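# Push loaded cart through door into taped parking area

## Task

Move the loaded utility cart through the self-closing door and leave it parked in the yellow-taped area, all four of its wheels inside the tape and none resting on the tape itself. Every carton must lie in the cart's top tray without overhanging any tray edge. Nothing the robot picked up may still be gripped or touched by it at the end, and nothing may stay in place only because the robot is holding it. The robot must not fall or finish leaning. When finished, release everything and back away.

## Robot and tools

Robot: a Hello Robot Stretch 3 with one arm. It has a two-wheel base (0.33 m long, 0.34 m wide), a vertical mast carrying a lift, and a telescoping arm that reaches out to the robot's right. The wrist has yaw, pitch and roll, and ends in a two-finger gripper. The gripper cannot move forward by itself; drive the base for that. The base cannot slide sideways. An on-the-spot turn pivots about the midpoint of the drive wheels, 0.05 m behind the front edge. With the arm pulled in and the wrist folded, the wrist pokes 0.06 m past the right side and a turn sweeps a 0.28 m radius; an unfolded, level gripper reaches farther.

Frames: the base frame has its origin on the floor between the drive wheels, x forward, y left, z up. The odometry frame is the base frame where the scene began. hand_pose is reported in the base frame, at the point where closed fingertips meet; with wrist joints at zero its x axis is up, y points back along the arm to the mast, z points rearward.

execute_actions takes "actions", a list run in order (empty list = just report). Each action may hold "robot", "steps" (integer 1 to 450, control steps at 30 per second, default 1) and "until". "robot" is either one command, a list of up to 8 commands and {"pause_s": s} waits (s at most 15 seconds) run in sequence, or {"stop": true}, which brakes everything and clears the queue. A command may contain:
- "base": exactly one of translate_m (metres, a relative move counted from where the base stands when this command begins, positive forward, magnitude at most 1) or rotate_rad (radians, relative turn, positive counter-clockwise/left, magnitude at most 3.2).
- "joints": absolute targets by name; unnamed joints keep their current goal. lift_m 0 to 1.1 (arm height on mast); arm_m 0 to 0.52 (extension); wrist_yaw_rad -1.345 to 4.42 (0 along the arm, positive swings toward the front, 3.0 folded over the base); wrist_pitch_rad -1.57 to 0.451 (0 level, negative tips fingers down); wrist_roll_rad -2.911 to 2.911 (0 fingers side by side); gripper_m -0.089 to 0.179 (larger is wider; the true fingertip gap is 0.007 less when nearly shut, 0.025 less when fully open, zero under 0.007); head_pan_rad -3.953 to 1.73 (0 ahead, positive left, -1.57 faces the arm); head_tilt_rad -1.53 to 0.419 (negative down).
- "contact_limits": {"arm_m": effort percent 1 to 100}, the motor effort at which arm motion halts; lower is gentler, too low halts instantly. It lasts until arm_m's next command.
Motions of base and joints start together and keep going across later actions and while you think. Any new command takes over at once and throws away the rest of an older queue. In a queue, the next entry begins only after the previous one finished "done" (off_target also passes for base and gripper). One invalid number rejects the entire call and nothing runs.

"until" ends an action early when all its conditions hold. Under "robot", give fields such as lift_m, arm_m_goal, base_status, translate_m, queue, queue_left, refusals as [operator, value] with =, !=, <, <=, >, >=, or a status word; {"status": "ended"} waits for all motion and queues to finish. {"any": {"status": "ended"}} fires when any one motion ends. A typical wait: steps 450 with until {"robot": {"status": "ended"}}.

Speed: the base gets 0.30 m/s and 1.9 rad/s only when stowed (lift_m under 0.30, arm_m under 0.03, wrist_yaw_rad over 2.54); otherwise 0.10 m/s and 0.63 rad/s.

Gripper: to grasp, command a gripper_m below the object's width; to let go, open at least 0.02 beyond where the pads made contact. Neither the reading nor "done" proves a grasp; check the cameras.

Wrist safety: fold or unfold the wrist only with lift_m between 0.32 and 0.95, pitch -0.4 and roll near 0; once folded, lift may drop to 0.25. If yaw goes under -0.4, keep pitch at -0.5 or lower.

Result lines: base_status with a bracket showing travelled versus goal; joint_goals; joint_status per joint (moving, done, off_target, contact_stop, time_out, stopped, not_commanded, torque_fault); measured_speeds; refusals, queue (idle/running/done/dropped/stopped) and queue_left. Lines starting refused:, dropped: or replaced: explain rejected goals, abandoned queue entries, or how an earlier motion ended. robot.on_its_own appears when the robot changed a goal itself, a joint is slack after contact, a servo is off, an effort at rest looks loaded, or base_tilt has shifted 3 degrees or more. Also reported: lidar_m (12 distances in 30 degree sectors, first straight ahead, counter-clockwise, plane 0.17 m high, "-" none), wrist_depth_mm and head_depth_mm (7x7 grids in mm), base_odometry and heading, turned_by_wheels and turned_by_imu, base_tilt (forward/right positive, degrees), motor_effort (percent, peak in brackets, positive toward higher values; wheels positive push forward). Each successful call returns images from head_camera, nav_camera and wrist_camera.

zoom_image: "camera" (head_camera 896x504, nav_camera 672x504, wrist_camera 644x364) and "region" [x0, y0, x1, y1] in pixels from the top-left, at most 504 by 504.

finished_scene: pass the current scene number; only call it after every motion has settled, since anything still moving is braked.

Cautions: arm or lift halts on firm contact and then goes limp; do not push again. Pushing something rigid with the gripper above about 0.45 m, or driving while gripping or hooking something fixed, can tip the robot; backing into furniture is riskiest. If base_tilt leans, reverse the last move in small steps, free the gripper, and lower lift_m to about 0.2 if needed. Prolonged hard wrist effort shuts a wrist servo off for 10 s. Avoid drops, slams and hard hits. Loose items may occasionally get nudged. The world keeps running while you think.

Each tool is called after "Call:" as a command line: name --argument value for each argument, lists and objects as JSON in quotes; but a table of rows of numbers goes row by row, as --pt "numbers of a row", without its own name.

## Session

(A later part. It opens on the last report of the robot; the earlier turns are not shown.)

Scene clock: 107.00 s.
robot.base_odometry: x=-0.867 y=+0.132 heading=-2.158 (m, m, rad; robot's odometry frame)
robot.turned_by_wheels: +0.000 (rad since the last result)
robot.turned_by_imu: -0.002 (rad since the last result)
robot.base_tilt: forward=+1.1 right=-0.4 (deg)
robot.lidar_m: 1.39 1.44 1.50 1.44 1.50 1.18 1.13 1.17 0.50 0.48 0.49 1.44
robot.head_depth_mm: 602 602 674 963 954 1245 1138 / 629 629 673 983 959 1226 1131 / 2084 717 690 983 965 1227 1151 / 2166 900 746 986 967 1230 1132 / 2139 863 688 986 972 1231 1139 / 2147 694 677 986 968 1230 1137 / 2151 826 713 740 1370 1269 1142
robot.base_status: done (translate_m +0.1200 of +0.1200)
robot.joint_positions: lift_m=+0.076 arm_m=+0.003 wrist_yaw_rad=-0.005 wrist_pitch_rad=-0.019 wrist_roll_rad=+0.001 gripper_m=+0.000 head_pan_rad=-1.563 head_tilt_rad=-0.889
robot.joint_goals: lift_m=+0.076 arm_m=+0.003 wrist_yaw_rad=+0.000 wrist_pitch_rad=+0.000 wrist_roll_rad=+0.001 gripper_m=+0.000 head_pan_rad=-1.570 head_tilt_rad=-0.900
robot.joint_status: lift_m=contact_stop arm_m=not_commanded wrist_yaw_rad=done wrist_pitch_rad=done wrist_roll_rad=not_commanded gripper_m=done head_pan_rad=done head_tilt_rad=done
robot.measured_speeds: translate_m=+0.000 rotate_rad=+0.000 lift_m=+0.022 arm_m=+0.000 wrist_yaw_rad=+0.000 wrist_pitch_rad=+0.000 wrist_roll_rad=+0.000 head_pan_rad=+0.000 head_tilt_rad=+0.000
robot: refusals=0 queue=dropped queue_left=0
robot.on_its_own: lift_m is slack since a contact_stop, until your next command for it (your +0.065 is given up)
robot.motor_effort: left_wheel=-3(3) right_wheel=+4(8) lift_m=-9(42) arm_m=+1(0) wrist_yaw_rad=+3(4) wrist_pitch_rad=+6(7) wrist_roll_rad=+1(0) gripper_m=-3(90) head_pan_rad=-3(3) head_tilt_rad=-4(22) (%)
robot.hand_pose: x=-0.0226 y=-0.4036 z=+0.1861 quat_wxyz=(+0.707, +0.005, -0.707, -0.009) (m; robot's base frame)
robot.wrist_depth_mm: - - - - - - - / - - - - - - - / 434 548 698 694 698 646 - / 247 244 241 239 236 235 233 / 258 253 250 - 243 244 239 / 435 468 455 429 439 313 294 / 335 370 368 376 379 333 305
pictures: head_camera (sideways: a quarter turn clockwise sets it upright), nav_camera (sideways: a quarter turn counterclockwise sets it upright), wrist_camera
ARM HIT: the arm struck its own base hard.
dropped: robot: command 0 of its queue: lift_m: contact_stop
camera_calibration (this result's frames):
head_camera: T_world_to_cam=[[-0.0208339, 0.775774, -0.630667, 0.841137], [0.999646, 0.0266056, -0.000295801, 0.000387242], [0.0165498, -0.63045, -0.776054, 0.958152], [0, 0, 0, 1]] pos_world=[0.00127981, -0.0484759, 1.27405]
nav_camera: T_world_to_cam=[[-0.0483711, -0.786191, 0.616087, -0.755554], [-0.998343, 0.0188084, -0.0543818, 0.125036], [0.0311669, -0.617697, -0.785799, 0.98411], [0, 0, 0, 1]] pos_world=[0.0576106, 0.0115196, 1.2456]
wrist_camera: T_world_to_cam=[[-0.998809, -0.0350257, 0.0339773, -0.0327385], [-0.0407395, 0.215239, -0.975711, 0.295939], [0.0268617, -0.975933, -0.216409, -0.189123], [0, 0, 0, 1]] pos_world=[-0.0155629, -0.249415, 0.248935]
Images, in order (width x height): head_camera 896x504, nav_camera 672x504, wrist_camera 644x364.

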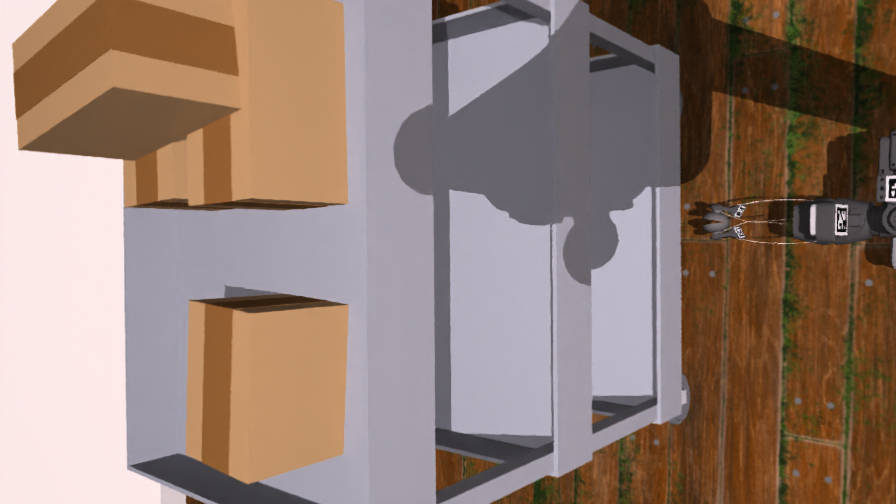

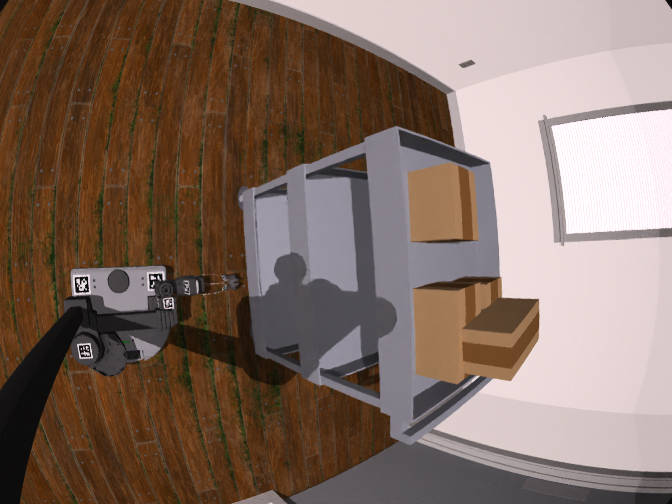

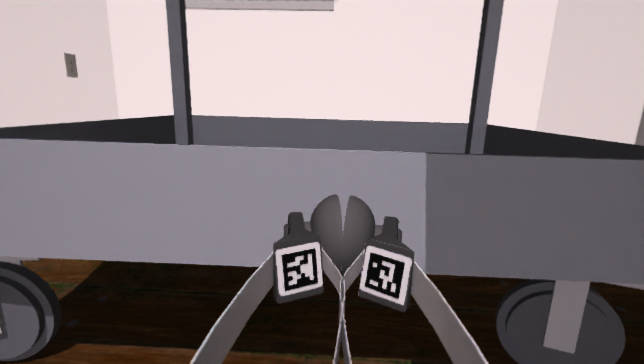

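Call:
execute_actions --actions '[{"robot":[{"base":{"translate_m":0.03},"joints":{"lift_m":0.09,"wrist_pitch_rad":-0.1}},{"joints":{"arm_m":0.3},"contact_limits":{"arm_m":60}}],"steps":450,"until":{"robot":{"status":"ended"}}}]'

Scene clock: 115.77 s.
robot.base_odometry: x=-0.884 y=+0.107 heading=-2.158 (m, m, rad; robot's odometry frame)
robot.turned_by_wheels: +0.000 (rad since the last result)
robot.turned_by_imu: -0.003 (rad since the last result)
robot.base_tilt: forward=+1.2 right=-0.5 (deg)
robot.lidar_m: 1.37 1.41 1.51 1.44 1.50 1.21 1.16 1.20 0.72 0.71 0.76 1.42
robot.head_depth_mm: 721 776 1150 1087 1414 1267 1128 / 784 786 1179 1126 1346 1268 1140 / 1075 813 1172 1121 1364 1229 1134 / 1086 843 1214 1128 1398 1264 1130 / 1066 805 1220 1388 1384 1264 1136 / 2028 826 1152 1377 1428 1277 1136 / 2150 2240 1936 1675 1453 1273 1143
robot.base_status: done (translate_m +0.0300 of +0.0300)
robot.joint_positions: lift_m=+0.090 arm_m=+0.300 wrist_yaw_rad=-0.001 wrist_pitch_rad=-0.120 wrist_roll_rad=+0.001 gripper_m=+0.000 head_pan_rad=-1.563 head_tilt_rad=-0.890
robot.joint_goals: lift_m=+0.090 arm_m=+0.300 wrist_yaw_rad=+0.000 wrist_pitch_rad=-0.100 wrist_roll_rad=+0.001 gripper_m=+0.000 head_pan_rad=-1.570 head_tilt_rad=-0.900
robot.joint_status: lift_m=done arm_m=done wrist_yaw_rad=done wrist_pitch_rad=done wrist_roll_rad=not_commanded gripper_m=done head_pan_rad=done head_tilt_rad=done
robot.measured_speeds: translate_m=+0.000 rotate_rad=+0.000 lift_m=+0.000 arm_m=+0.000 wrist_yaw_rad=+0.000 wrist_pitch_rad=+0.000 wrist_roll_rad=+0.000 head_pan_rad=+0.000 head_tilt_rad=+0.000
robot: refusals=0 queue=done queue_left=0
robot.motor_effort: left_wheel=-2(4) right_wheel=+5(11) lift_m=+22(25) arm_m=+3(20) wrist_yaw_rad=+1(9) wrist_pitch_rad=+6(8) wrist_roll_rad=+0(0) gripper_m=-2(5) head_pan_rad=-4(4) head_tilt_rad=-3(4) (%)
robot.contact_limits: arm_m 42 (drawing in: default 19, maximum 31; extending or still: default 26, maximum 42)
robot.hand_pose: x=-0.0218 y=-0.6960 z=+0.1739 quat_wxyz=(+0.706, +0.042, -0.706, -0.043) (m; robot's base frame)
robot.wrist_depth_mm: - - - - - - - / - - 634 - - - - / 200 195 184 574 592 555 423 / 209 199 189 178 170 162 155 / 223 210 199 - 177 169 162 / 307 406 390 382 185 179 170 / 305 329 332 339 338 343 331
pictures: head_camera (sideways: a quarter turn clockwise sets it upright), nav_camera (sideways: a quarter turn counterclockwise sets it upright), wrist_camera
camera_calibration (this result's frames):
head_camera: T_world_to_cam=[[-0.0208135, 0.776651, -0.629588, 0.839731], [0.999647, 0.0265712, -0.000269407, 0.000352875], [0.0165197, -0.629371, -0.776929, 0.959291], [0, 0, 0, 1]] pos_world=[0.00127783, -0.048437, 1.27399]
nav_camera: T_world_to_cam=[[-0.048392, -0.787045, 0.614994, -0.75413], [-0.998343, 0.0189187, -0.0543451, 0.124988], [0.0311371, -0.616605, -0.786657, 0.985226], [0, 0, 0, 1]] pos_world=[0.0576104, 0.011596, 1.24561]
wrist_camera: T_world_to_cam=[[-0.998701, -0.0413357, 0.029806, -0.0454352], [-0.0412604, 0.31259, -0.948992, 0.410066], [0.0299102, -0.948988, -0.313889, -0.441407], [0, 0, 0, 1]] pos_world=[-0.0152541, -0.548951, 0.25195]
Images, in order (width x height): head_camera 896x504, nav_camera 672x504, wrist_camera 644x364.

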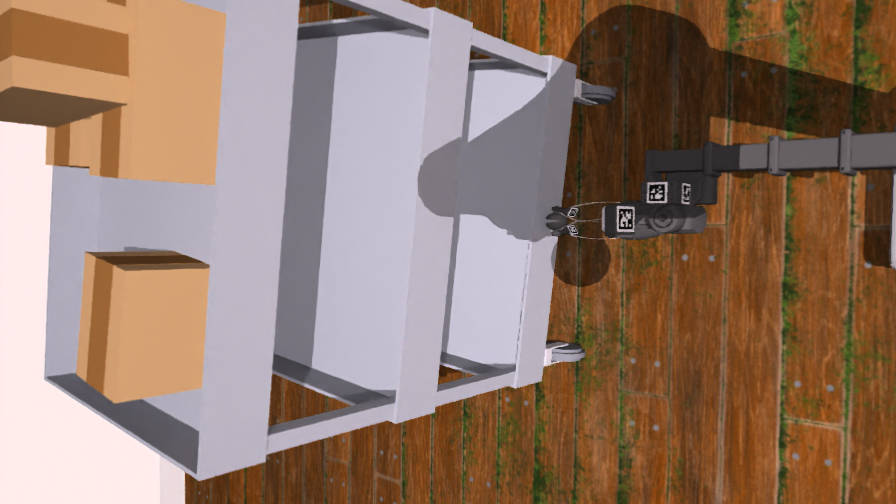

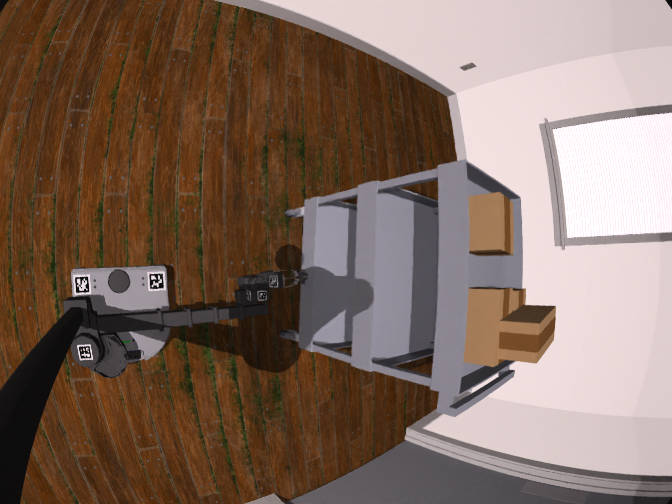

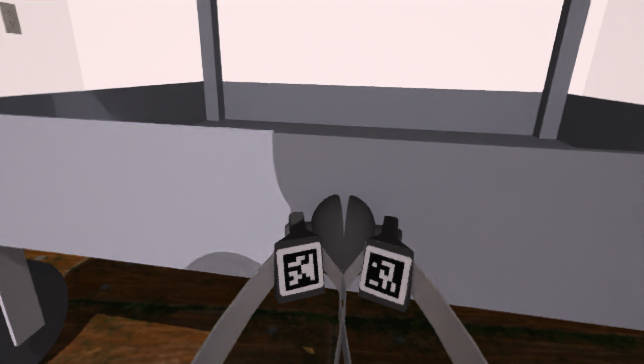

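Call:
execute_actions --actions '[{"robot":[{"joints":{"arm_m":0.27}},{"base":{"translate_m":-0.1}},{"joints":{"arm_m":0.47},"contact_limits":{"arm_m":40}},{"joints":{"arm_m":0.0,"lift_m":0.4,"head_pan_rad":-2.0,"head_tilt_rad":-0.7}}],"steps":450,"until":{"robot":{"status":"ended"}}}]'

Scene clock: 134.57 s.
robot.base_odometry: x=-0.828 y=+0.191 heading=-2.158 (m, m, rad; robot's odometry frame)
robot.turned_by_wheels: +0.000 (rad since the last result)
robot.turned_by_imu: -0.002 (rad since the last result)
robot.base_tilt: forward=+1.0 right=-0.6 (deg)
robot.lidar_m: 1.46 1.51 1.50 1.45 1.50 1.11 1.07 1.10 1.61 0.88 0.95 1.52
robot.head_depth_mm: 1540 1664 1779 1876 1651 1388 1205 / 1659 1845 2047 2026 1665 1392 1201 / 1952 2155 2330 2013 1661 1392 1203 / 2198 2492 2651 2020 1662 1389 1206 / 2145 2352 1003 1860 1526 1400 1206 / 2067 1271 958 1276 1428 1389 1191 / 1964 910 952 1279 1380 1367 1203
robot.base_status: done (translate_m -0.1000 of -0.1000)
robot.joint_positions: lift_m=+0.400 arm_m=+0.003 wrist_yaw_rad=-0.002 wrist_pitch_rad=-0.123 wrist_roll_rad=+0.001 gripper_m=+0.000 head_pan_rad=-1.993 head_tilt_rad=-0.705
robot.joint_goals: lift_m=+0.400 arm_m=+0.000 wrist_yaw_rad=+0.000 wrist_pitch_rad=-0.100 wrist_roll_rad=+0.001 gripper_m=+0.000 head_pan_rad=-2.000 head_tilt_rad=-0.700
robot.joint_status: lift_m=done arm_m=done wrist_yaw_rad=done wrist_pitch_rad=done wrist_roll_rad=not_commanded gripper_m=done head_pan_rad=done head_tilt_rad=done
robot.measured_speeds: translate_m=+0.000 rotate_rad=+0.000 lift_m=+0.000 arm_m=+0.000 wrist_yaw_rad=+0.000 wrist_pitch_rad=+0.000 wrist_roll_rad=+0.000 head_pan_rad=+0.000 head_tilt_rad=+0.000
robot: refusals=0 queue=done queue_left=0
robot.motor_effort: left_wheel=-2(5) right_wheel=+2(12) lift_m=+25(27) arm_m=-2(15) wrist_yaw_rad=+2(7) wrist_pitch_rad=+7(9) wrist_roll_rad=+0(0) gripper_m=-1(2) head_pan_rad=-3(31) head_tilt_rad=+2(17) (%)
robot.hand_pose: x=-0.0220 y=-0.3995 z=+0.4830 quat_wxyz=(+0.706, +0.043, -0.706, -0.044) (m; robot's base frame)
robot.wrist_depth_mm: - - - - - - - / - - 666 646 974 - - / - - - - 625 - - / - - - - - - - / - - 781 - 954 - - / 888 908 868 846 778 961 983 / 744 738 739 740 732 765 754
pictures: head_camera (sideways: a quarter turn clockwise sets it upright), nav_camera (sideways: a quarter turn counterclockwise sets it upright), wrist_camera
camera_calibration (this result's frames):
head_camera: T_world_to_cam=[[0.251623, 0.596708, -0.761988, 1.01061], [0.91969, -0.392628, -0.00376537, 0.00539246], [-0.301425, -0.699845, -0.64758, 0.793004], [0, 0, 0, 1]] pos_world=[-0.0202205, -0.0459403, 1.28362]
nav_camera: T_world_to_cam=[[-0.319901, -0.579627, 0.749464, -0.927704], [-0.903997, 0.423545, -0.0582965, 0.129571], [-0.283642, -0.696163, -0.659473, 0.821743], [0, 0, 0, 1]] pos_world=[0.0534392, -0.0205348, 1.24475]
wrist_camera: T_world_to_cam=[[-0.998724, -0.040857, 0.0296861, -0.0422848], [-0.0410788, 0.315259, -0.948116, 0.611369], [0.0293784, -0.948126, -0.316535, -0.06139], [0, 0, 0, 1]] pos_world=[-0.0153129, -0.252673, 0.561472]
Images, in order (width x height): head_camera 896x504, nav_camera 672x504, wrist_camera 644x364.

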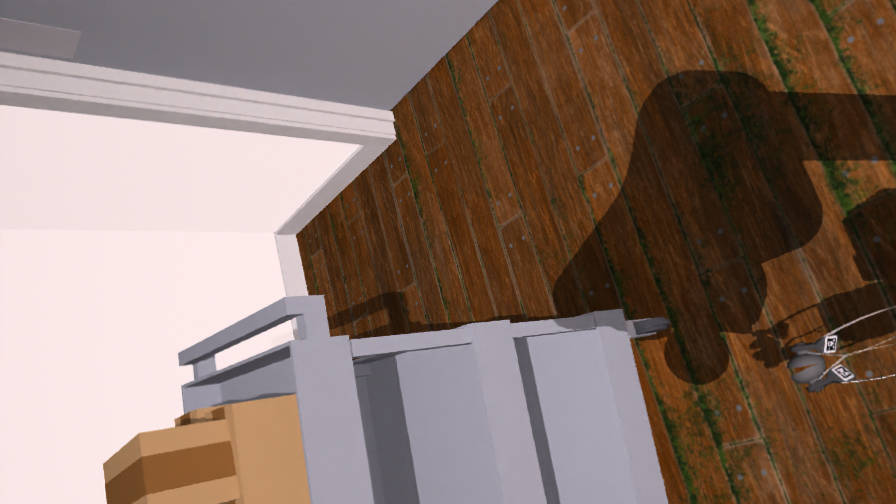

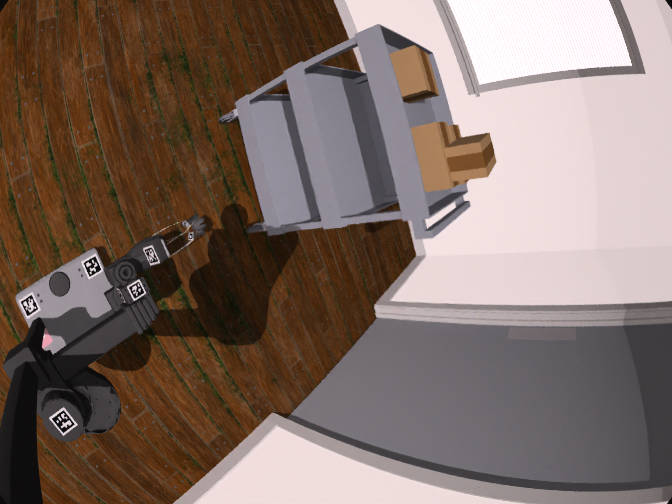

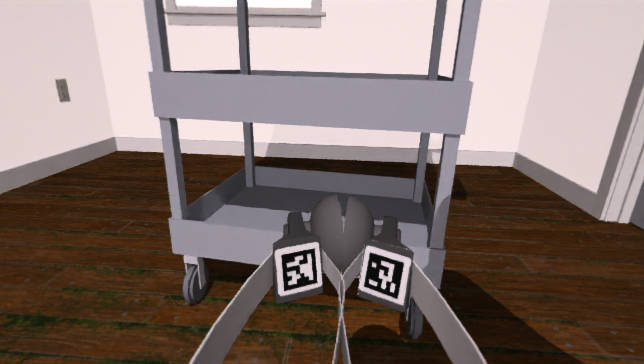

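Call:
execute_actions --actions '[{"robot":[{"joints":{"wrist_pitch_rad":-0.4,"wrist_yaw_rad":3.0,"head_pan_rad":-0.2,"head_tilt_rad":-0.8},"base":{"translate_m":-0.2}},{"joints":{"lift_m":0.28},"base":{"translate_m":-0.47}},{"base":{"rotate_rad":-1.571}},{"base":{"translate_m":0.84}},{"base":{"rotate_rad":1.571},"joints":{"lift_m":0.78}},{"joints":{"wrist_yaw_rad":1.57,"gripper_m":0.12}},{"joints":{"wrist_roll_rad":1.57,"wrist_pitch_rad":0}}],"steps":450,"until":{"robot":{"status":"ended"}}},{"steps":300,"until":{"robot":{"status":"ended"}}}]'

Scene clock: 165.33 s.
robot.base_odometry: x=-1.157 y=+1.214 heading=-2.158 (m, m, rad; robot's odometry frame)
robot.turned_by_wheels: +0.000 (rad since the last result)
robot.turned_by_imu: -0.001 (rad since the last result)
robot.base_tilt: forward=+1.2 right=-0.3 (deg)
robot.lidar_m: 0.43 2.20 2.36 1.64 0.59 0.50 0.49 0.51 0.69 1.51 0.55 0.43
robot.head_depth_mm: 2009 570 579 625 921 1066 1160 / 1976 573 561 603 724 891 1146 / 1948 832 609 613 909 1102 1145 / 1892 1030 853 693 679 891 1136 / 1871 2091 2193 1797 1507 1322 1158 / 1844 2091 2267 1840 1542 1333 1164 / 1806 2062 2223 1838 1532 1333 1172
robot.base_status: done (rotate_rad +1.5709 of +1.5710)
robot.joint_positions: lift_m=+0.780 arm_m=+0.003 wrist_yaw_rad=+1.573 wrist_pitch_rad=-0.026 wrist_roll_rad=+1.569 gripper_m=+0.120 head_pan_rad=-0.207 head_tilt_rad=-0.791
robot.joint_goals: lift_m=+0.780 arm_m=+0.000 wrist_yaw_rad=+1.570 wrist_pitch_rad=+0.000 wrist_roll_rad=+1.570 gripper_m=+0.120 head_pan_rad=-0.200 head_tilt_rad=-0.800
robot.joint_status: lift_m=done arm_m=done wrist_yaw_rad=done wrist_pitch_rad=done wrist_roll_rad=done gripper_m=done head_pan_rad=done head_tilt_rad=done
robot.measured_speeds: translate_m=+0.000 rotate_rad=+0.000 lift_m=+0.000 arm_m=+0.000 wrist_yaw_rad=+0.000 wrist_pitch_rad=+0.000 wrist_roll_rad=+0.000 head_pan_rad=+0.000 head_tilt_rad=+0.000
robot: refusals=0 queue=done queue_left=0
robot.motor_effort: left_wheel=-2(8) right_wheel=+4(11) lift_m=+25(28) arm_m=-2(3) wrist_yaw_rad=-2(1) wrist_pitch_rad=+8(8) wrist_roll_rad=+0(4) gripper_m=-1(90) head_pan_rad=+4(48) head_tilt_rad=-3(12) (%)
robot.hand_pose: x=+0.2342 y=-0.1475 z=+0.8873 quat_wxyz=(+0.010, +0.708, -0.706, -0.009) (m; robot's base frame)
robot.wrist_depth_mm: - - 395 387 286 754 575 / - - 404 379 302 796 562 / - - - 396 315 843 548 / - - - - 334 - 540 / - - - - 356 - 437 / - - - - 327 - - / - - - - - - -
pictures: head_camera (sideways: a quarter turn clockwise sets it upright), nav_camera (sideways: a quarter turn counterclockwise sets it upright), wrist_camera
camera_calibration (this result's frames):
head_camera: T_world_to_cam=[[-0.698575, 0.131344, -0.703379, 0.940019], [0.186867, 0.982383, -0.00214764, 0.00775626], [0.690705, -0.132939, -0.710812, 0.869197], [0, 0, 0, 1]] pos_world=[0.0548658, -0.0155356, 1.27904]
nav_camera: T_world_to_cam=[[0.695372, -0.201463, 0.689834, -0.856184], [-0.225529, -0.972585, -0.0566999, 0.123347], [0.682345, -0.11615, -0.721744, 0.896842], [0, 0, 0, 1]] pos_world=[0.0112291, 0.0516443, 1.24491]
wrist_camera: T_world_to_cam=[[0.0122928, -0.0377035, -0.999213, 0.888503], [-0.199203, 0.979166, -0.0393977, 0.254427], [0.979881, 0.199531, 0.00452602, -0.0401283], [0, 0, 0, 1]] pos_world=[0.0790815, -0.20762, 0.89801]
Images, in order (width x height): head_camera 896x504, nav_camera 672x504, wrist_camera 644x364.

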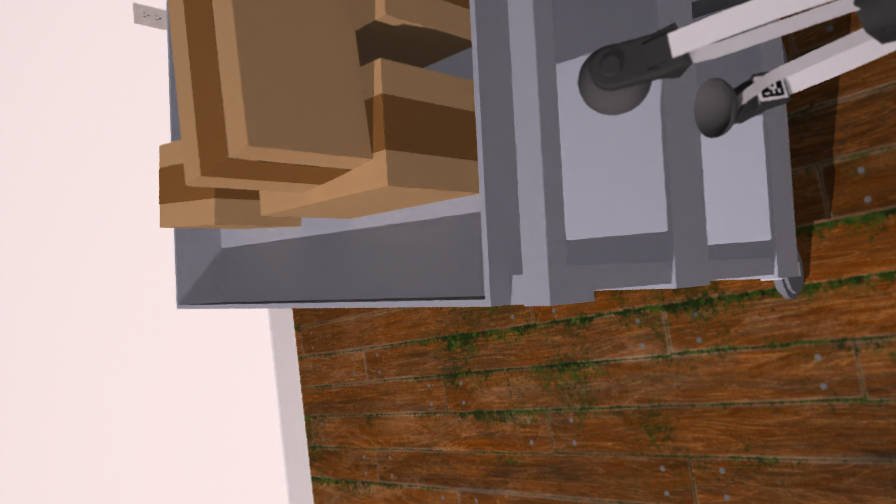

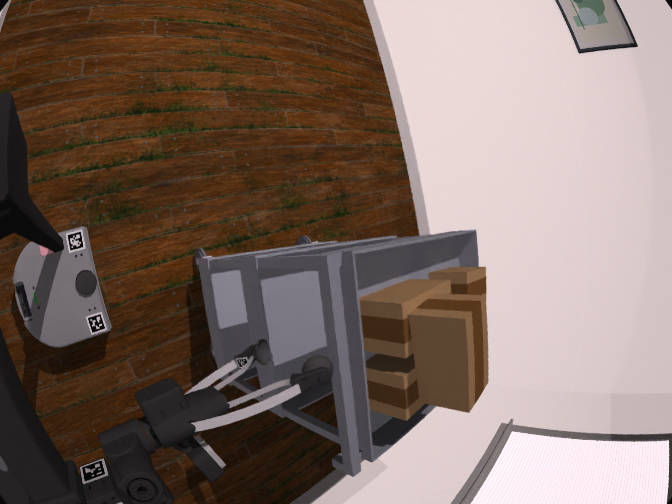

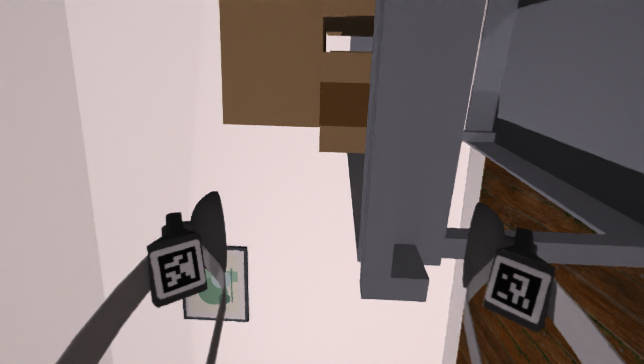

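Call:
execute_actions --actions '[{"robot":[{"joints":{"lift_m":0.725,"arm_m":0.04,"head_tilt_rad":-1.0}},{"base":{"translate_m":0.1}}],"steps":450,"until":{"robot":{"status":"ended"}}}]'

Scene clock: 173.53 s.
robot.base_odometry: x=-1.212 y=+1.131 heading=-2.158 (m, m, rad; robot's odometry frame)
robot.turned_by_wheels: +0.000 (rad since the last result)
robot.turned_by_imu: -0.001 (rad since the last result)
robot.base_tilt: forward=+1.1 right=-0.7 (deg)
robot.lidar_m: 0.33 2.09 2.36 2.03 0.73 0.58 0.59 0.61 0.83 1.51 0.42 0.33
robot.head_depth_mm: 470 436 507 545 874 1193 1113 / 474 454 509 515 861 1178 1113 / 722 612 623 531 860 1187 1123 / 886 777 663 516 790 1197 1121 / 1905 2034 1758 1555 1373 1231 1122 / 1889 2064 1771 1554 1372 1231 1115 / 1842 2052 1788 1571 1371 1235 1123
robot.base_status: done (translate_m +0.1000 of +0.1000)
robot.joint_positions: lift_m=+0.725 arm_m=+0.040 wrist_yaw_rad=+1.573 wrist_pitch_rad=-0.025 wrist_roll_rad=+1.569 gripper_m=+0.120 head_pan_rad=-0.207 head_tilt_rad=-0.988
robot.joint_goals: lift_m=+0.725 arm_m=+0.040 wrist_yaw_rad=+1.570 wrist_pitch_rad=+0.000 wrist_roll_rad=+1.570 gripper_m=+0.120 head_pan_rad=-0.200 head_tilt_rad=-1.000
robot.joint_status: lift_m=done arm_m=done wrist_yaw_rad=done wrist_pitch_rad=done wrist_roll_rad=done gripper_m=done head_pan_rad=done head_tilt_rad=done
robot.measured_speeds: translate_m=+0.000 rotate_rad=+0.000 lift_m=+0.000 arm_m=+0.000 wrist_yaw_rad=+0.000 wrist_pitch_rad=+0.000 wrist_roll_rad=+0.000 head_pan_rad=+0.000 head_tilt_rad=+0.000
robot: refusals=0 queue=done queue_left=0
robot.motor_effort: left_wheel=-2(4) right_wheel=+4(9) lift_m=+13(26) arm_m=+2(2) wrist_yaw_rad=-2(3) wrist_pitch_rad=+7(7) wrist_roll_rad=+0(0) gripper_m=-1(1) head_pan_rad=+4(4) head_tilt_rad=-4(19) (%)
robot.hand_pose: x=+0.2342 y=-0.1842 z=+0.8334 quat_wxyz=(+0.010, +0.708, -0.706, -0.008) (m; robot's base frame)
robot.wrist_depth_mm: - 302 297 147 197 745 493 / - 312 307 155 209 743 481 / - 322 316 163 220 749 482 / - - 325 172 233 678 478 / - - - 242 250 - 458 / - - - 256 269 - 416 / - - - 255 282 283 284
pictures: head_camera (sideways: a quarter turn clockwise sets it upright), nav_camera (sideways: a quarter turn counterclockwise sets it upright), wrist_camera
camera_calibration (this result's frames):
head_camera: T_world_to_cam=[[-0.81963, 0.156744, -0.551034, 0.74226], [0.186809, 0.982395, 0.00157929, 0.00290449], [0.54158, -0.101644, -0.834481, 1.03091], [0, 0, 0, 1]] pos_world=[0.0495143, -0.0144125, 1.26928]
nav_camera: T_world_to_cam=[[0.813625, -0.226275, 0.53555, -0.655888], [-0.235969, -0.970395, -0.0515104, 0.116641], [0.53135, -0.0844627, -0.842931, 1.05534], [0, 0, 0, 1]] pos_world=[0.000418149, 0.0539129, 1.24684]
wrist_camera: T_world_to_cam=[[0.0135973, -0.0373643, -0.999209, 0.83302], [-0.19869, 0.979273, -0.0393226, 0.288055], [0.979968, 0.199067, 0.00589162, -0.0338517], [0, 0, 0, 1]] pos_world=[0.0790803, -0.244221, 0.843888]
Images, in order (width x height): head_camera 896x504, nav_camera 672x504, wrist_camera 644x364.

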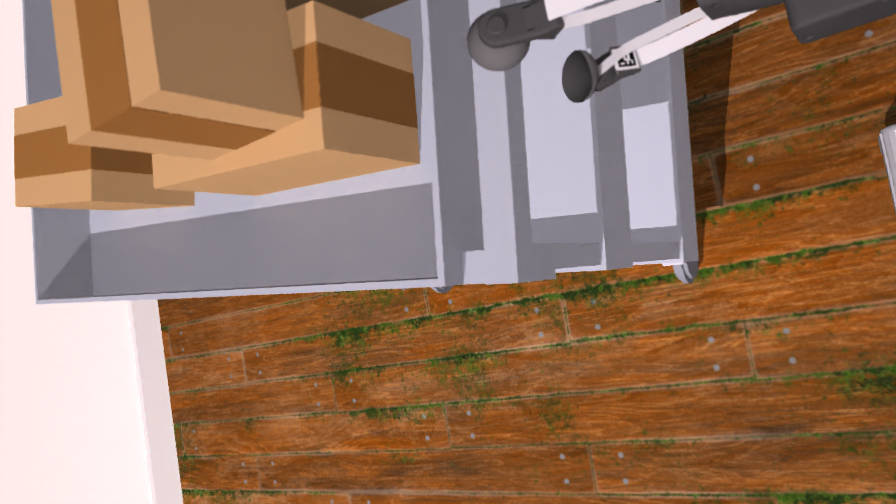

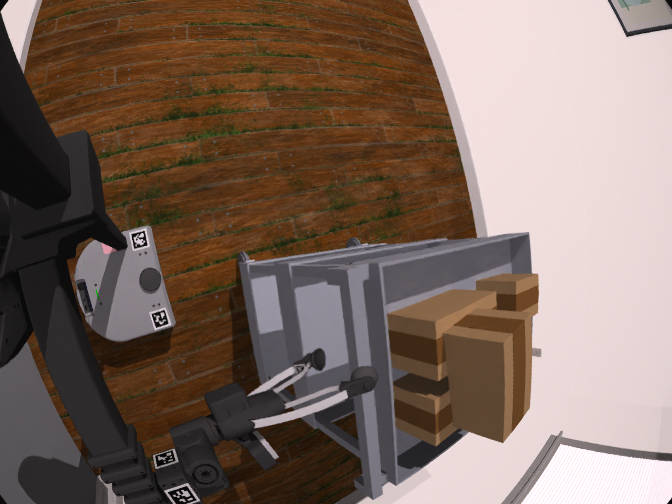

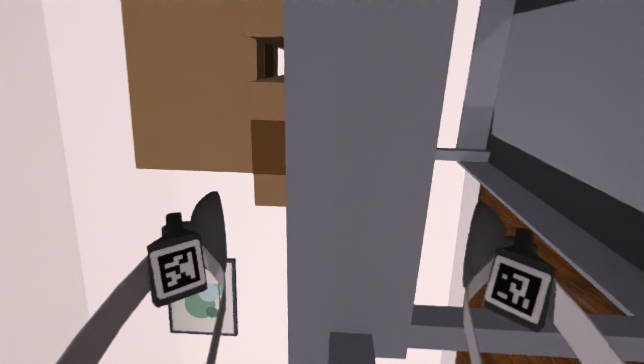

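Call:
execute_actions --actions '[{"robot":[{"joints":{"lift_m":0.737},"base":{"translate_m":0.035}},{"joints":{"gripper_m":0.0,"head_pan_rad":-0.5}}],"steps":450,"until":{"robot":{"status":"ended"}}}]'

Scene clock: 179.63 s.
robot.base_odometry: x=-1.231 y=+1.101 heading=-2.158 (m, m, rad; robot's odometry frame)
robot.turned_by_wheels: +0.000 (rad since the last result)
robot.turned_by_imu: -0.001 (rad since the last result)
robot.base_tilt: forward=+1.1 right=-0.7 (deg)
robot.lidar_m: 0.29 2.06 2.36 2.17 0.78 0.61 0.62 0.64 0.88 1.50 0.37 0.29
robot.head_depth_mm: 469 503 546 537 900 - 1098 / 471 466 543 524 901 1213 1116 / 472 434 508 561 848 1198 1127 / 854 423 489 539 762 1129 1119 / 706 523 610 581 488 1183 1116 / 812 743 668 593 1350 1240 1118 / 1728 799 1745 1552 1377 1233 1126
robot.base_status: done (translate_m +0.0350 of +0.0350)
robot.joint_positions: lift_m=+0.737 arm_m=+0.040 wrist_yaw_rad=+1.573 wrist_pitch_rad=-0.007 wrist_roll_rad=+1.570 gripper_m=+0.001 head_pan_rad=-0.493 head_tilt_rad=-0.988
robot.joint_goals: lift_m=+0.737 arm_m=+0.040 wrist_yaw_rad=+1.570 wrist_pitch_rad=+0.000 wrist_roll_rad=+1.570 gripper_m=+0.000 head_pan_rad=-0.500 head_tilt_rad=-1.000
robot.joint_status: lift_m=done arm_m=done wrist_yaw_rad=done wrist_pitch_rad=done wrist_roll_rad=done gripper_m=done head_pan_rad=done head_tilt_rad=done
robot.measured_speeds: translate_m=+0.000 rotate_rad=+0.000 lift_m=+0.000 arm_m=+0.000 wrist_yaw_rad=+0.000 wrist_pitch_rad=+0.000 wrist_roll_rad=+0.000 head_pan_rad=+0.000 head_tilt_rad=+0.000
robot: refusals=0 queue=done queue_left=0
robot.motor_effort: left_wheel=-2(4) right_wheel=-4(9) lift_m=+25(26) arm_m=+2(2) wrist_yaw_rad=-2(2) wrist_pitch_rad=+2(8) wrist_roll_rad=+0(0) gripper_m=-14(96) head_pan_rad=-4(25) head_tilt_rad=-4(5) (%)
robot.hand_pose: x=+0.2347 y=-0.1842 z=+0.8492 quat_wxyz=(+0.004, +0.708, -0.706, -0.002) (m; robot's base frame)
robot.wrist_depth_mm: - 269 263 112 161 164 518 / - 278 268 118 170 650 513 / - 287 279 125 179 651 513 / - - 289 131 189 635 511 / - - - 137 197 - 474 / - - - 147 - - - / - - - 159 229 - -
pictures: head_camera (sideways: a quarter turn clockwise sets it upright), nav_camera (sideways: a quarter turn counterclockwise sets it upright), wrist_camera
camera_calibration (this result's frames):
head_camera: T_world_to_cam=[[-0.742162, 0.381602, -0.550977, 0.741714], [0.456342, 0.889803, 0.00158058, 0.00125866], [0.490864, -0.250261, -0.834519, 1.03127], [0, 0, 0, 1]] pos_world=[0.0436837, -0.0260727, 1.26928]
nav_camera: T_world_to_cam=[[0.716787, -0.446615, 0.535492, -0.655222], [-0.500122, -0.864421, -0.0515083, 0.118249], [0.485895, -0.230891, -0.842968, 1.05566], [0, 0, 0, 1]] pos_world=[0.0158536, 0.053328, 1.24684]
wrist_camera: T_world_to_cam=[[0.0310354, -0.0371813, -0.998826, 0.844358], [-0.197959, 0.979284, -0.0426048, 0.291393], [0.979719, 0.199049, 0.0230321, -0.0489309], [0, 0, 0, 1]] pos_world=[0.0794173, -0.244223, 0.856908]
Images, in order (width x height): head_camera 896x504, nav_camera 672x504, wrist_camera 644x364.

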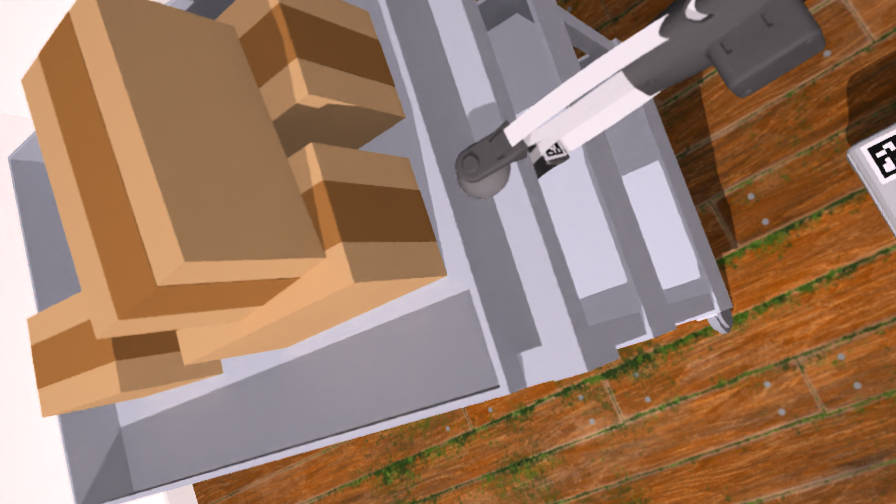

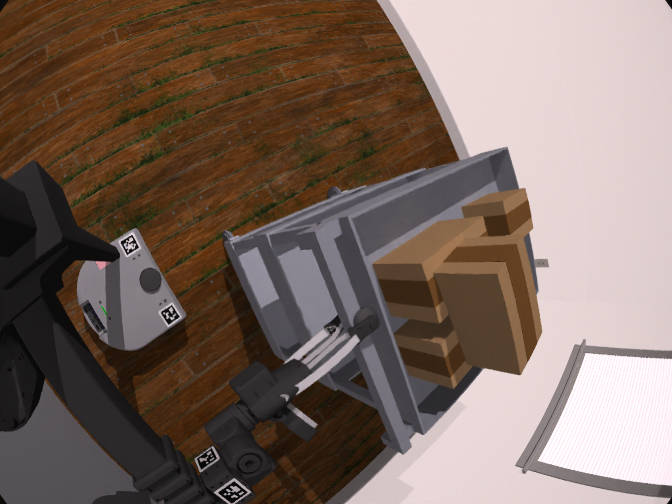

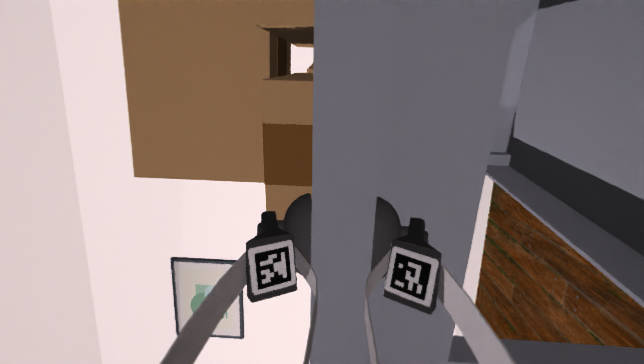

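Gripped. Back up to the door and push into it.

Call:
execute_actions --actions '[{"robot":[{"joints":{"gripper_m":-0.03,"head_pan_rad":-3.1,"head_tilt_rad":-0.7},"base":{"translate_m":-0.55}}],"steps":450,"until":{"robot":{"status":"ended"}}}]'

Scene clock: 189.03 s.
robot.base_odometry: x=-0.927 y=+1.559 heading=-2.157 (m, m, rad; robot's odometry frame)
robot.turned_by_wheels: +0.000 (rad since the last result)
robot.turned_by_imu: -0.002 (rad since the last result)
robot.base_tilt: forward=+1.0 right=-0.8 (deg)
robot.lidar_m: 0.28 2.63 2.36 0.28 0.25 0.25 0.29 0.50 1.56 0.72 0.38 0.28
robot.head_depth_mm: - - - 302 337 365 - / - - 301 337 383 - - / - 302 337 382 443 505 - / 302 337 383 444 525 644 852 / 337 383 443 526 647 838 1140 / 383 443 524 649 835 1195 1209 / 443 524 648 840 1206 1406 1213
robot.base_status: done (translate_m -0.5499 of -0.5500)
robot.joint_positions: lift_m=+0.737 arm_m=+0.040 wrist_yaw_rad=+1.481 wrist_pitch_rad=-0.007 wrist_roll_rad=+1.571 gripper_m=-0.023 head_pan_rad=-3.094 head_tilt_rad=-0.702
robot.joint_goals: lift_m=+0.737 arm_m=+0.040 wrist_yaw_rad=+1.485 wrist_pitch_rad=+0.000 wrist_roll_rad=+1.570 gripper_m=-0.024 head_pan_rad=-3.100 head_tilt_rad=-0.700
robot.joint_status: lift_m=done arm_m=done wrist_yaw_rad=done wrist_pitch_rad=done wrist_roll_rad=done gripper_m=done head_pan_rad=done head_tilt_rad=done
robot.measured_speeds: translate_m=+0.000 rotate_rad=+0.000 lift_m=+0.000 arm_m=+0.000 wrist_yaw_rad=+0.000 wrist_pitch_rad=+0.000 wrist_roll_rad=+0.000 head_pan_rad=+0.000 head_tilt_rad=+0.000
robot: refusals=0 queue=done queue_left=0
robot.on_its_own: wrist_yaw_rad is held at +1.485, not at your +1.570, by its stall guard, which is not easing now; gripper_m is held at -0.024, not at your -0.030, by its stall guard, which is not easing now
robot.motor_effort: left_wheel=-6(49) right_wheel=-17(85) lift_m=+22(24) arm_m=+0(2) wrist_yaw_rad=+2(19) wrist_pitch_rad=+2(4) wrist_roll_rad=-1(0) gripper_m=-23(100) head_pan_rad=-4(43) head_tilt_rad=+1(19) (%)
robot.hand_pose: x=+0.2337 y=-0.2079 z=+0.8494 quat_wxyz=(+0.003, +0.675, -0.738, -0.003) (m; robot's base frame)
robot.wrist_depth_mm: - 288 284 124 177 650 531 / - 292 286 127 181 661 521 / - 293 289 131 185 696 516 / - 295 290 134 192 680 509 / - - - 136 195 680 502 / - - - 141 - - 461 / - - - 146 208 - -
pictures: head_camera (sideways: a quarter turn clockwise sets it upright), nav_camera (sideways: a quarter turn counterclockwise sets it upright), wrist_camera
camera_calibration (this result's frames):
head_camera: T_world_to_cam=[[0.643576, 0.0458347, -0.764009, 1.01085], [0.0665214, -0.997778, -0.00382357, 0.0106726], [-0.762486, -0.0483622, -0.645194, 0.792713], [0, 0, 0, 1]] pos_world=[-0.0468361, 0.00265421, 1.28379]
nav_camera: T_world_to_cam=[[-0.659313, 0.022772, 0.751524, -0.928318], [-0.0320443, 0.997782, -0.0583463, 0.124317], [-0.751186, -0.0625505, -0.657121, 0.821534], [0, 0, 0, 1]] pos_world=[0.00905644, -0.0515143, 1.24475]
wrist_camera: T_world_to_cam=[[0.0279401, -0.0384949, -0.998868, 0.844206], [-0.107405, 0.993358, -0.0412868, 0.295114], [0.993823, 0.108437, 0.02362, -0.0658445], [0, 0, 0, 1]] pos_world=[0.0735473, -0.253516, 0.85699]
Images, in order (width x height): head_camera 896x504, nav_camera 672x504, wrist_camera 644x364.

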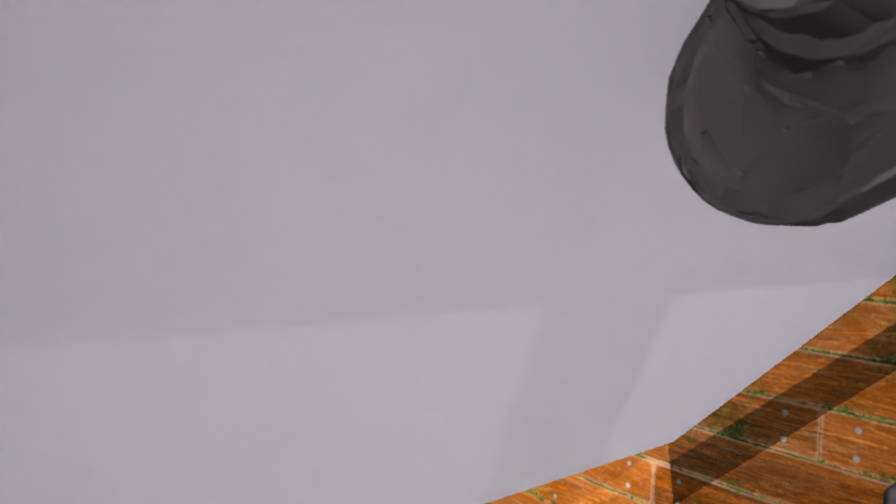

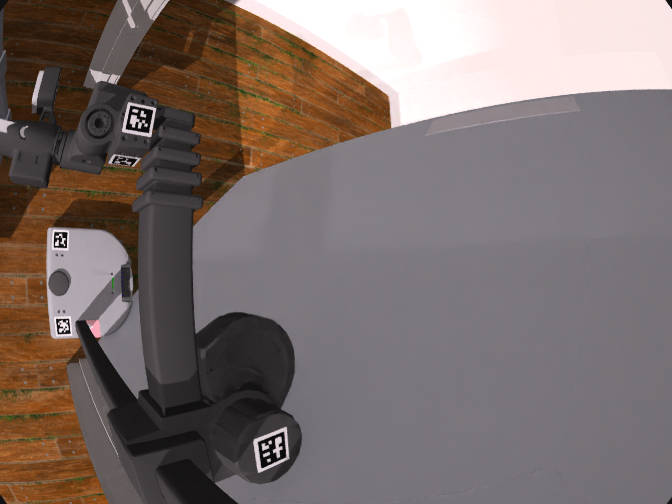

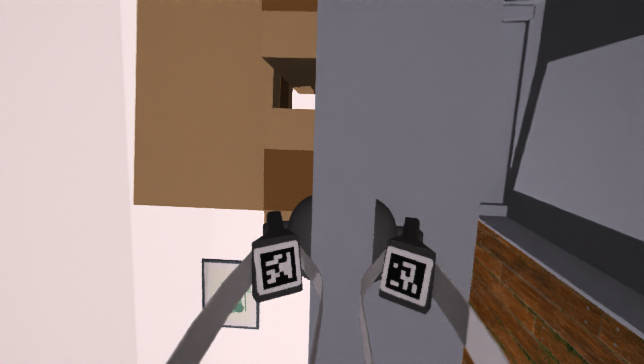

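Call:
execute_actions --actions '[{"robot":[{"joints":{"head_pan_rad":-2.6},"base":{"translate_m":-0.5}}],"steps":450,"until":{"robot":{"status":"ended"}}}]'

Scene clock: 198.23 s.
robot.base_odometry: x=-0.650 y=+1.976 heading=-2.157 (m, m, rad; robot's odometry frame)
robot.turned_by_wheels: +0.000 (rad since the last result)
robot.turned_by_imu: -0.001 (rad since the last result)
robot.base_tilt: forward=+1.1 right=-0.7 (deg)
robot.lidar_m: 0.28 0.32 0.21 0.19 0.19 0.24 0.48 1.82 1.57 1.50 0.38 0.28
robot.head_depth_mm: 1533 1684 1868 1993 1665 1390 1221 / 1605 1788 1992 2035 1646 1397 1204 / 1702 1907 2142 2028 1651 1399 1201 / 1817 2035 2265 2032 1661 1397 1220 / 1914 2150 2447 2030 1678 1396 1262 / 1920 2091 2323 2042 1656 1406 - / 1719 1867 2006 2030 1665 1418 -
robot.base_status: done (translate_m -0.5000 of -0.5000)
robot.joint_positions: lift_m=+0.737 arm_m=+0.040 wrist_yaw_rad=+1.449 wrist_pitch_rad=-0.006 wrist_roll_rad=+1.571 gripper_m=-0.023 head_pan_rad=-2.607 head_tilt_rad=-0.702
robot.joint_goals: lift_m=+0.737 arm_m=+0.040 wrist_yaw_rad=+1.446 wrist_pitch_rad=+0.000 wrist_roll_rad=+1.570 gripper_m=-0.024 head_pan_rad=-2.600 head_tilt_rad=-0.700
robot.joint_status: lift_m=done arm_m=done wrist_yaw_rad=done wrist_pitch_rad=done wrist_roll_rad=done gripper_m=done head_pan_rad=done head_tilt_rad=done
robot.measured_speeds: translate_m=+0.000 rotate_rad=+0.000 lift_m=+0.000 arm_m=+0.000 wrist_yaw_rad=+0.000 wrist_pitch_rad=+0.000 wrist_roll_rad=+0.000 head_pan_rad=+0.000 head_tilt_rad=+0.000
robot: refusals=0 queue=done queue_left=0
robot.on_its_own: wrist_yaw_rad is held at +1.446, not at your +1.570, by its stall guard, which is not easing now; gripper_m is held at -0.024, not at your -0.030, by its stall guard, which is not easing now
robot.motor_effort: left_wheel=+0(24) right_wheel=-12(49) lift_m=+22(22) arm_m=-1(0) wrist_yaw_rad=-4(16) wrist_pitch_rad=+2(2) wrist_roll_rad=+0(1) gripper_m=-22(23) head_pan_rad=+4(36) head_tilt_rad=+1(1) (%)
robot.hand_pose: x=+0.2328 y=-0.2160 z=+0.8496 quat_wxyz=(+0.003, +0.663, -0.749, -0.002) (m; robot's base frame)
robot.wrist_depth_mm: - - 289 128 181 646 518 / - - 291 130 185 658 525 / - 295 287 133 188 681 516 / - 293 292 136 192 679 506 / - - - 137 195 693 501 / - - - 141 - - 474 / - - - 145 206 - -
pictures: head_camera (sideways: a quarter turn clockwise sets it upright), nav_camera (sideways: a quarter turn counterclockwise sets it upright), wrist_camera
camera_calibration (this result's frames):
head_camera: T_world_to_cam=[[0.547486, 0.341392, -0.76401, 1.01144], [0.525271, -0.850926, -0.00382359, 0.00787423], [-0.651421, -0.399219, -0.645194, 0.792034], [0, 0, 0, 1]] pos_world=[-0.0419358, -0.0224016, 1.28379]
nav_camera: T_world_to_cam=[[-0.593471, -0.288102, 0.751524, -0.928721], [-0.494796, 0.867048, -0.0583464, 0.12714], [-0.634798, -0.406478, -0.65712, 0.820823], [0, 0, 0, 1]] pos_world=[0.0327967, -0.044156, 1.24475]
wrist_camera: T_world_to_cam=[[0.0274249, -0.0394475, -0.998845, 0.843999], [-0.0758857, 0.996255, -0.0414288, 0.296449], [0.996739, 0.0769343, 0.0243287, -0.072231], [0, 0, 0, 1]] pos_world=[0.0713451, -0.256489, 0.857063]
Images, in order (width x height): head_camera 896x504, nav_camera 672x504, wrist_camera 644x364.

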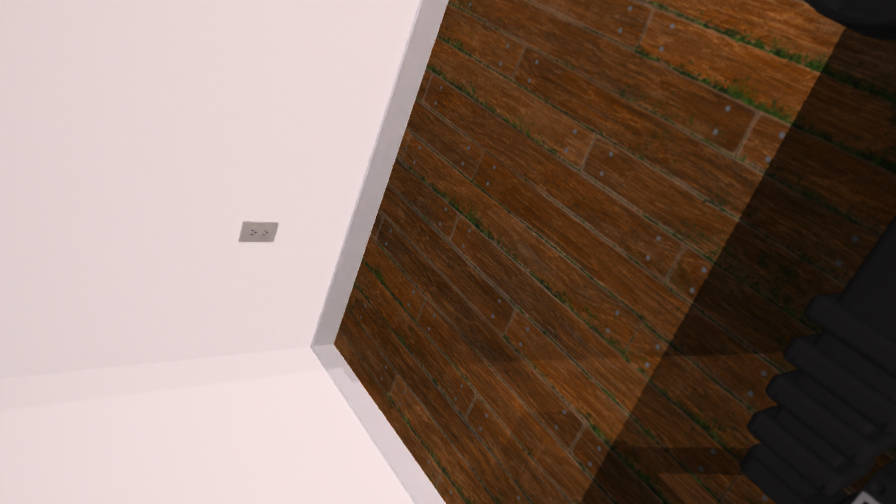

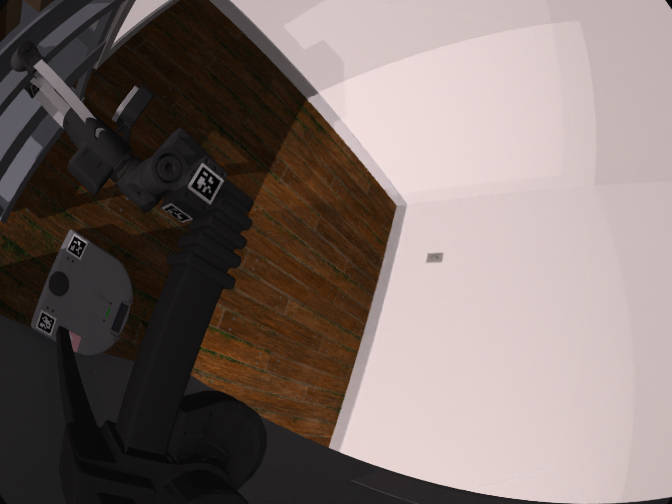

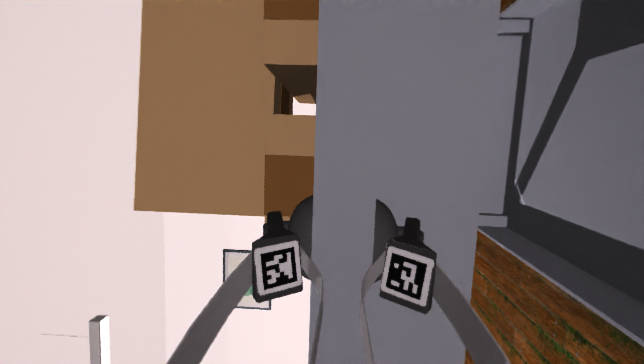

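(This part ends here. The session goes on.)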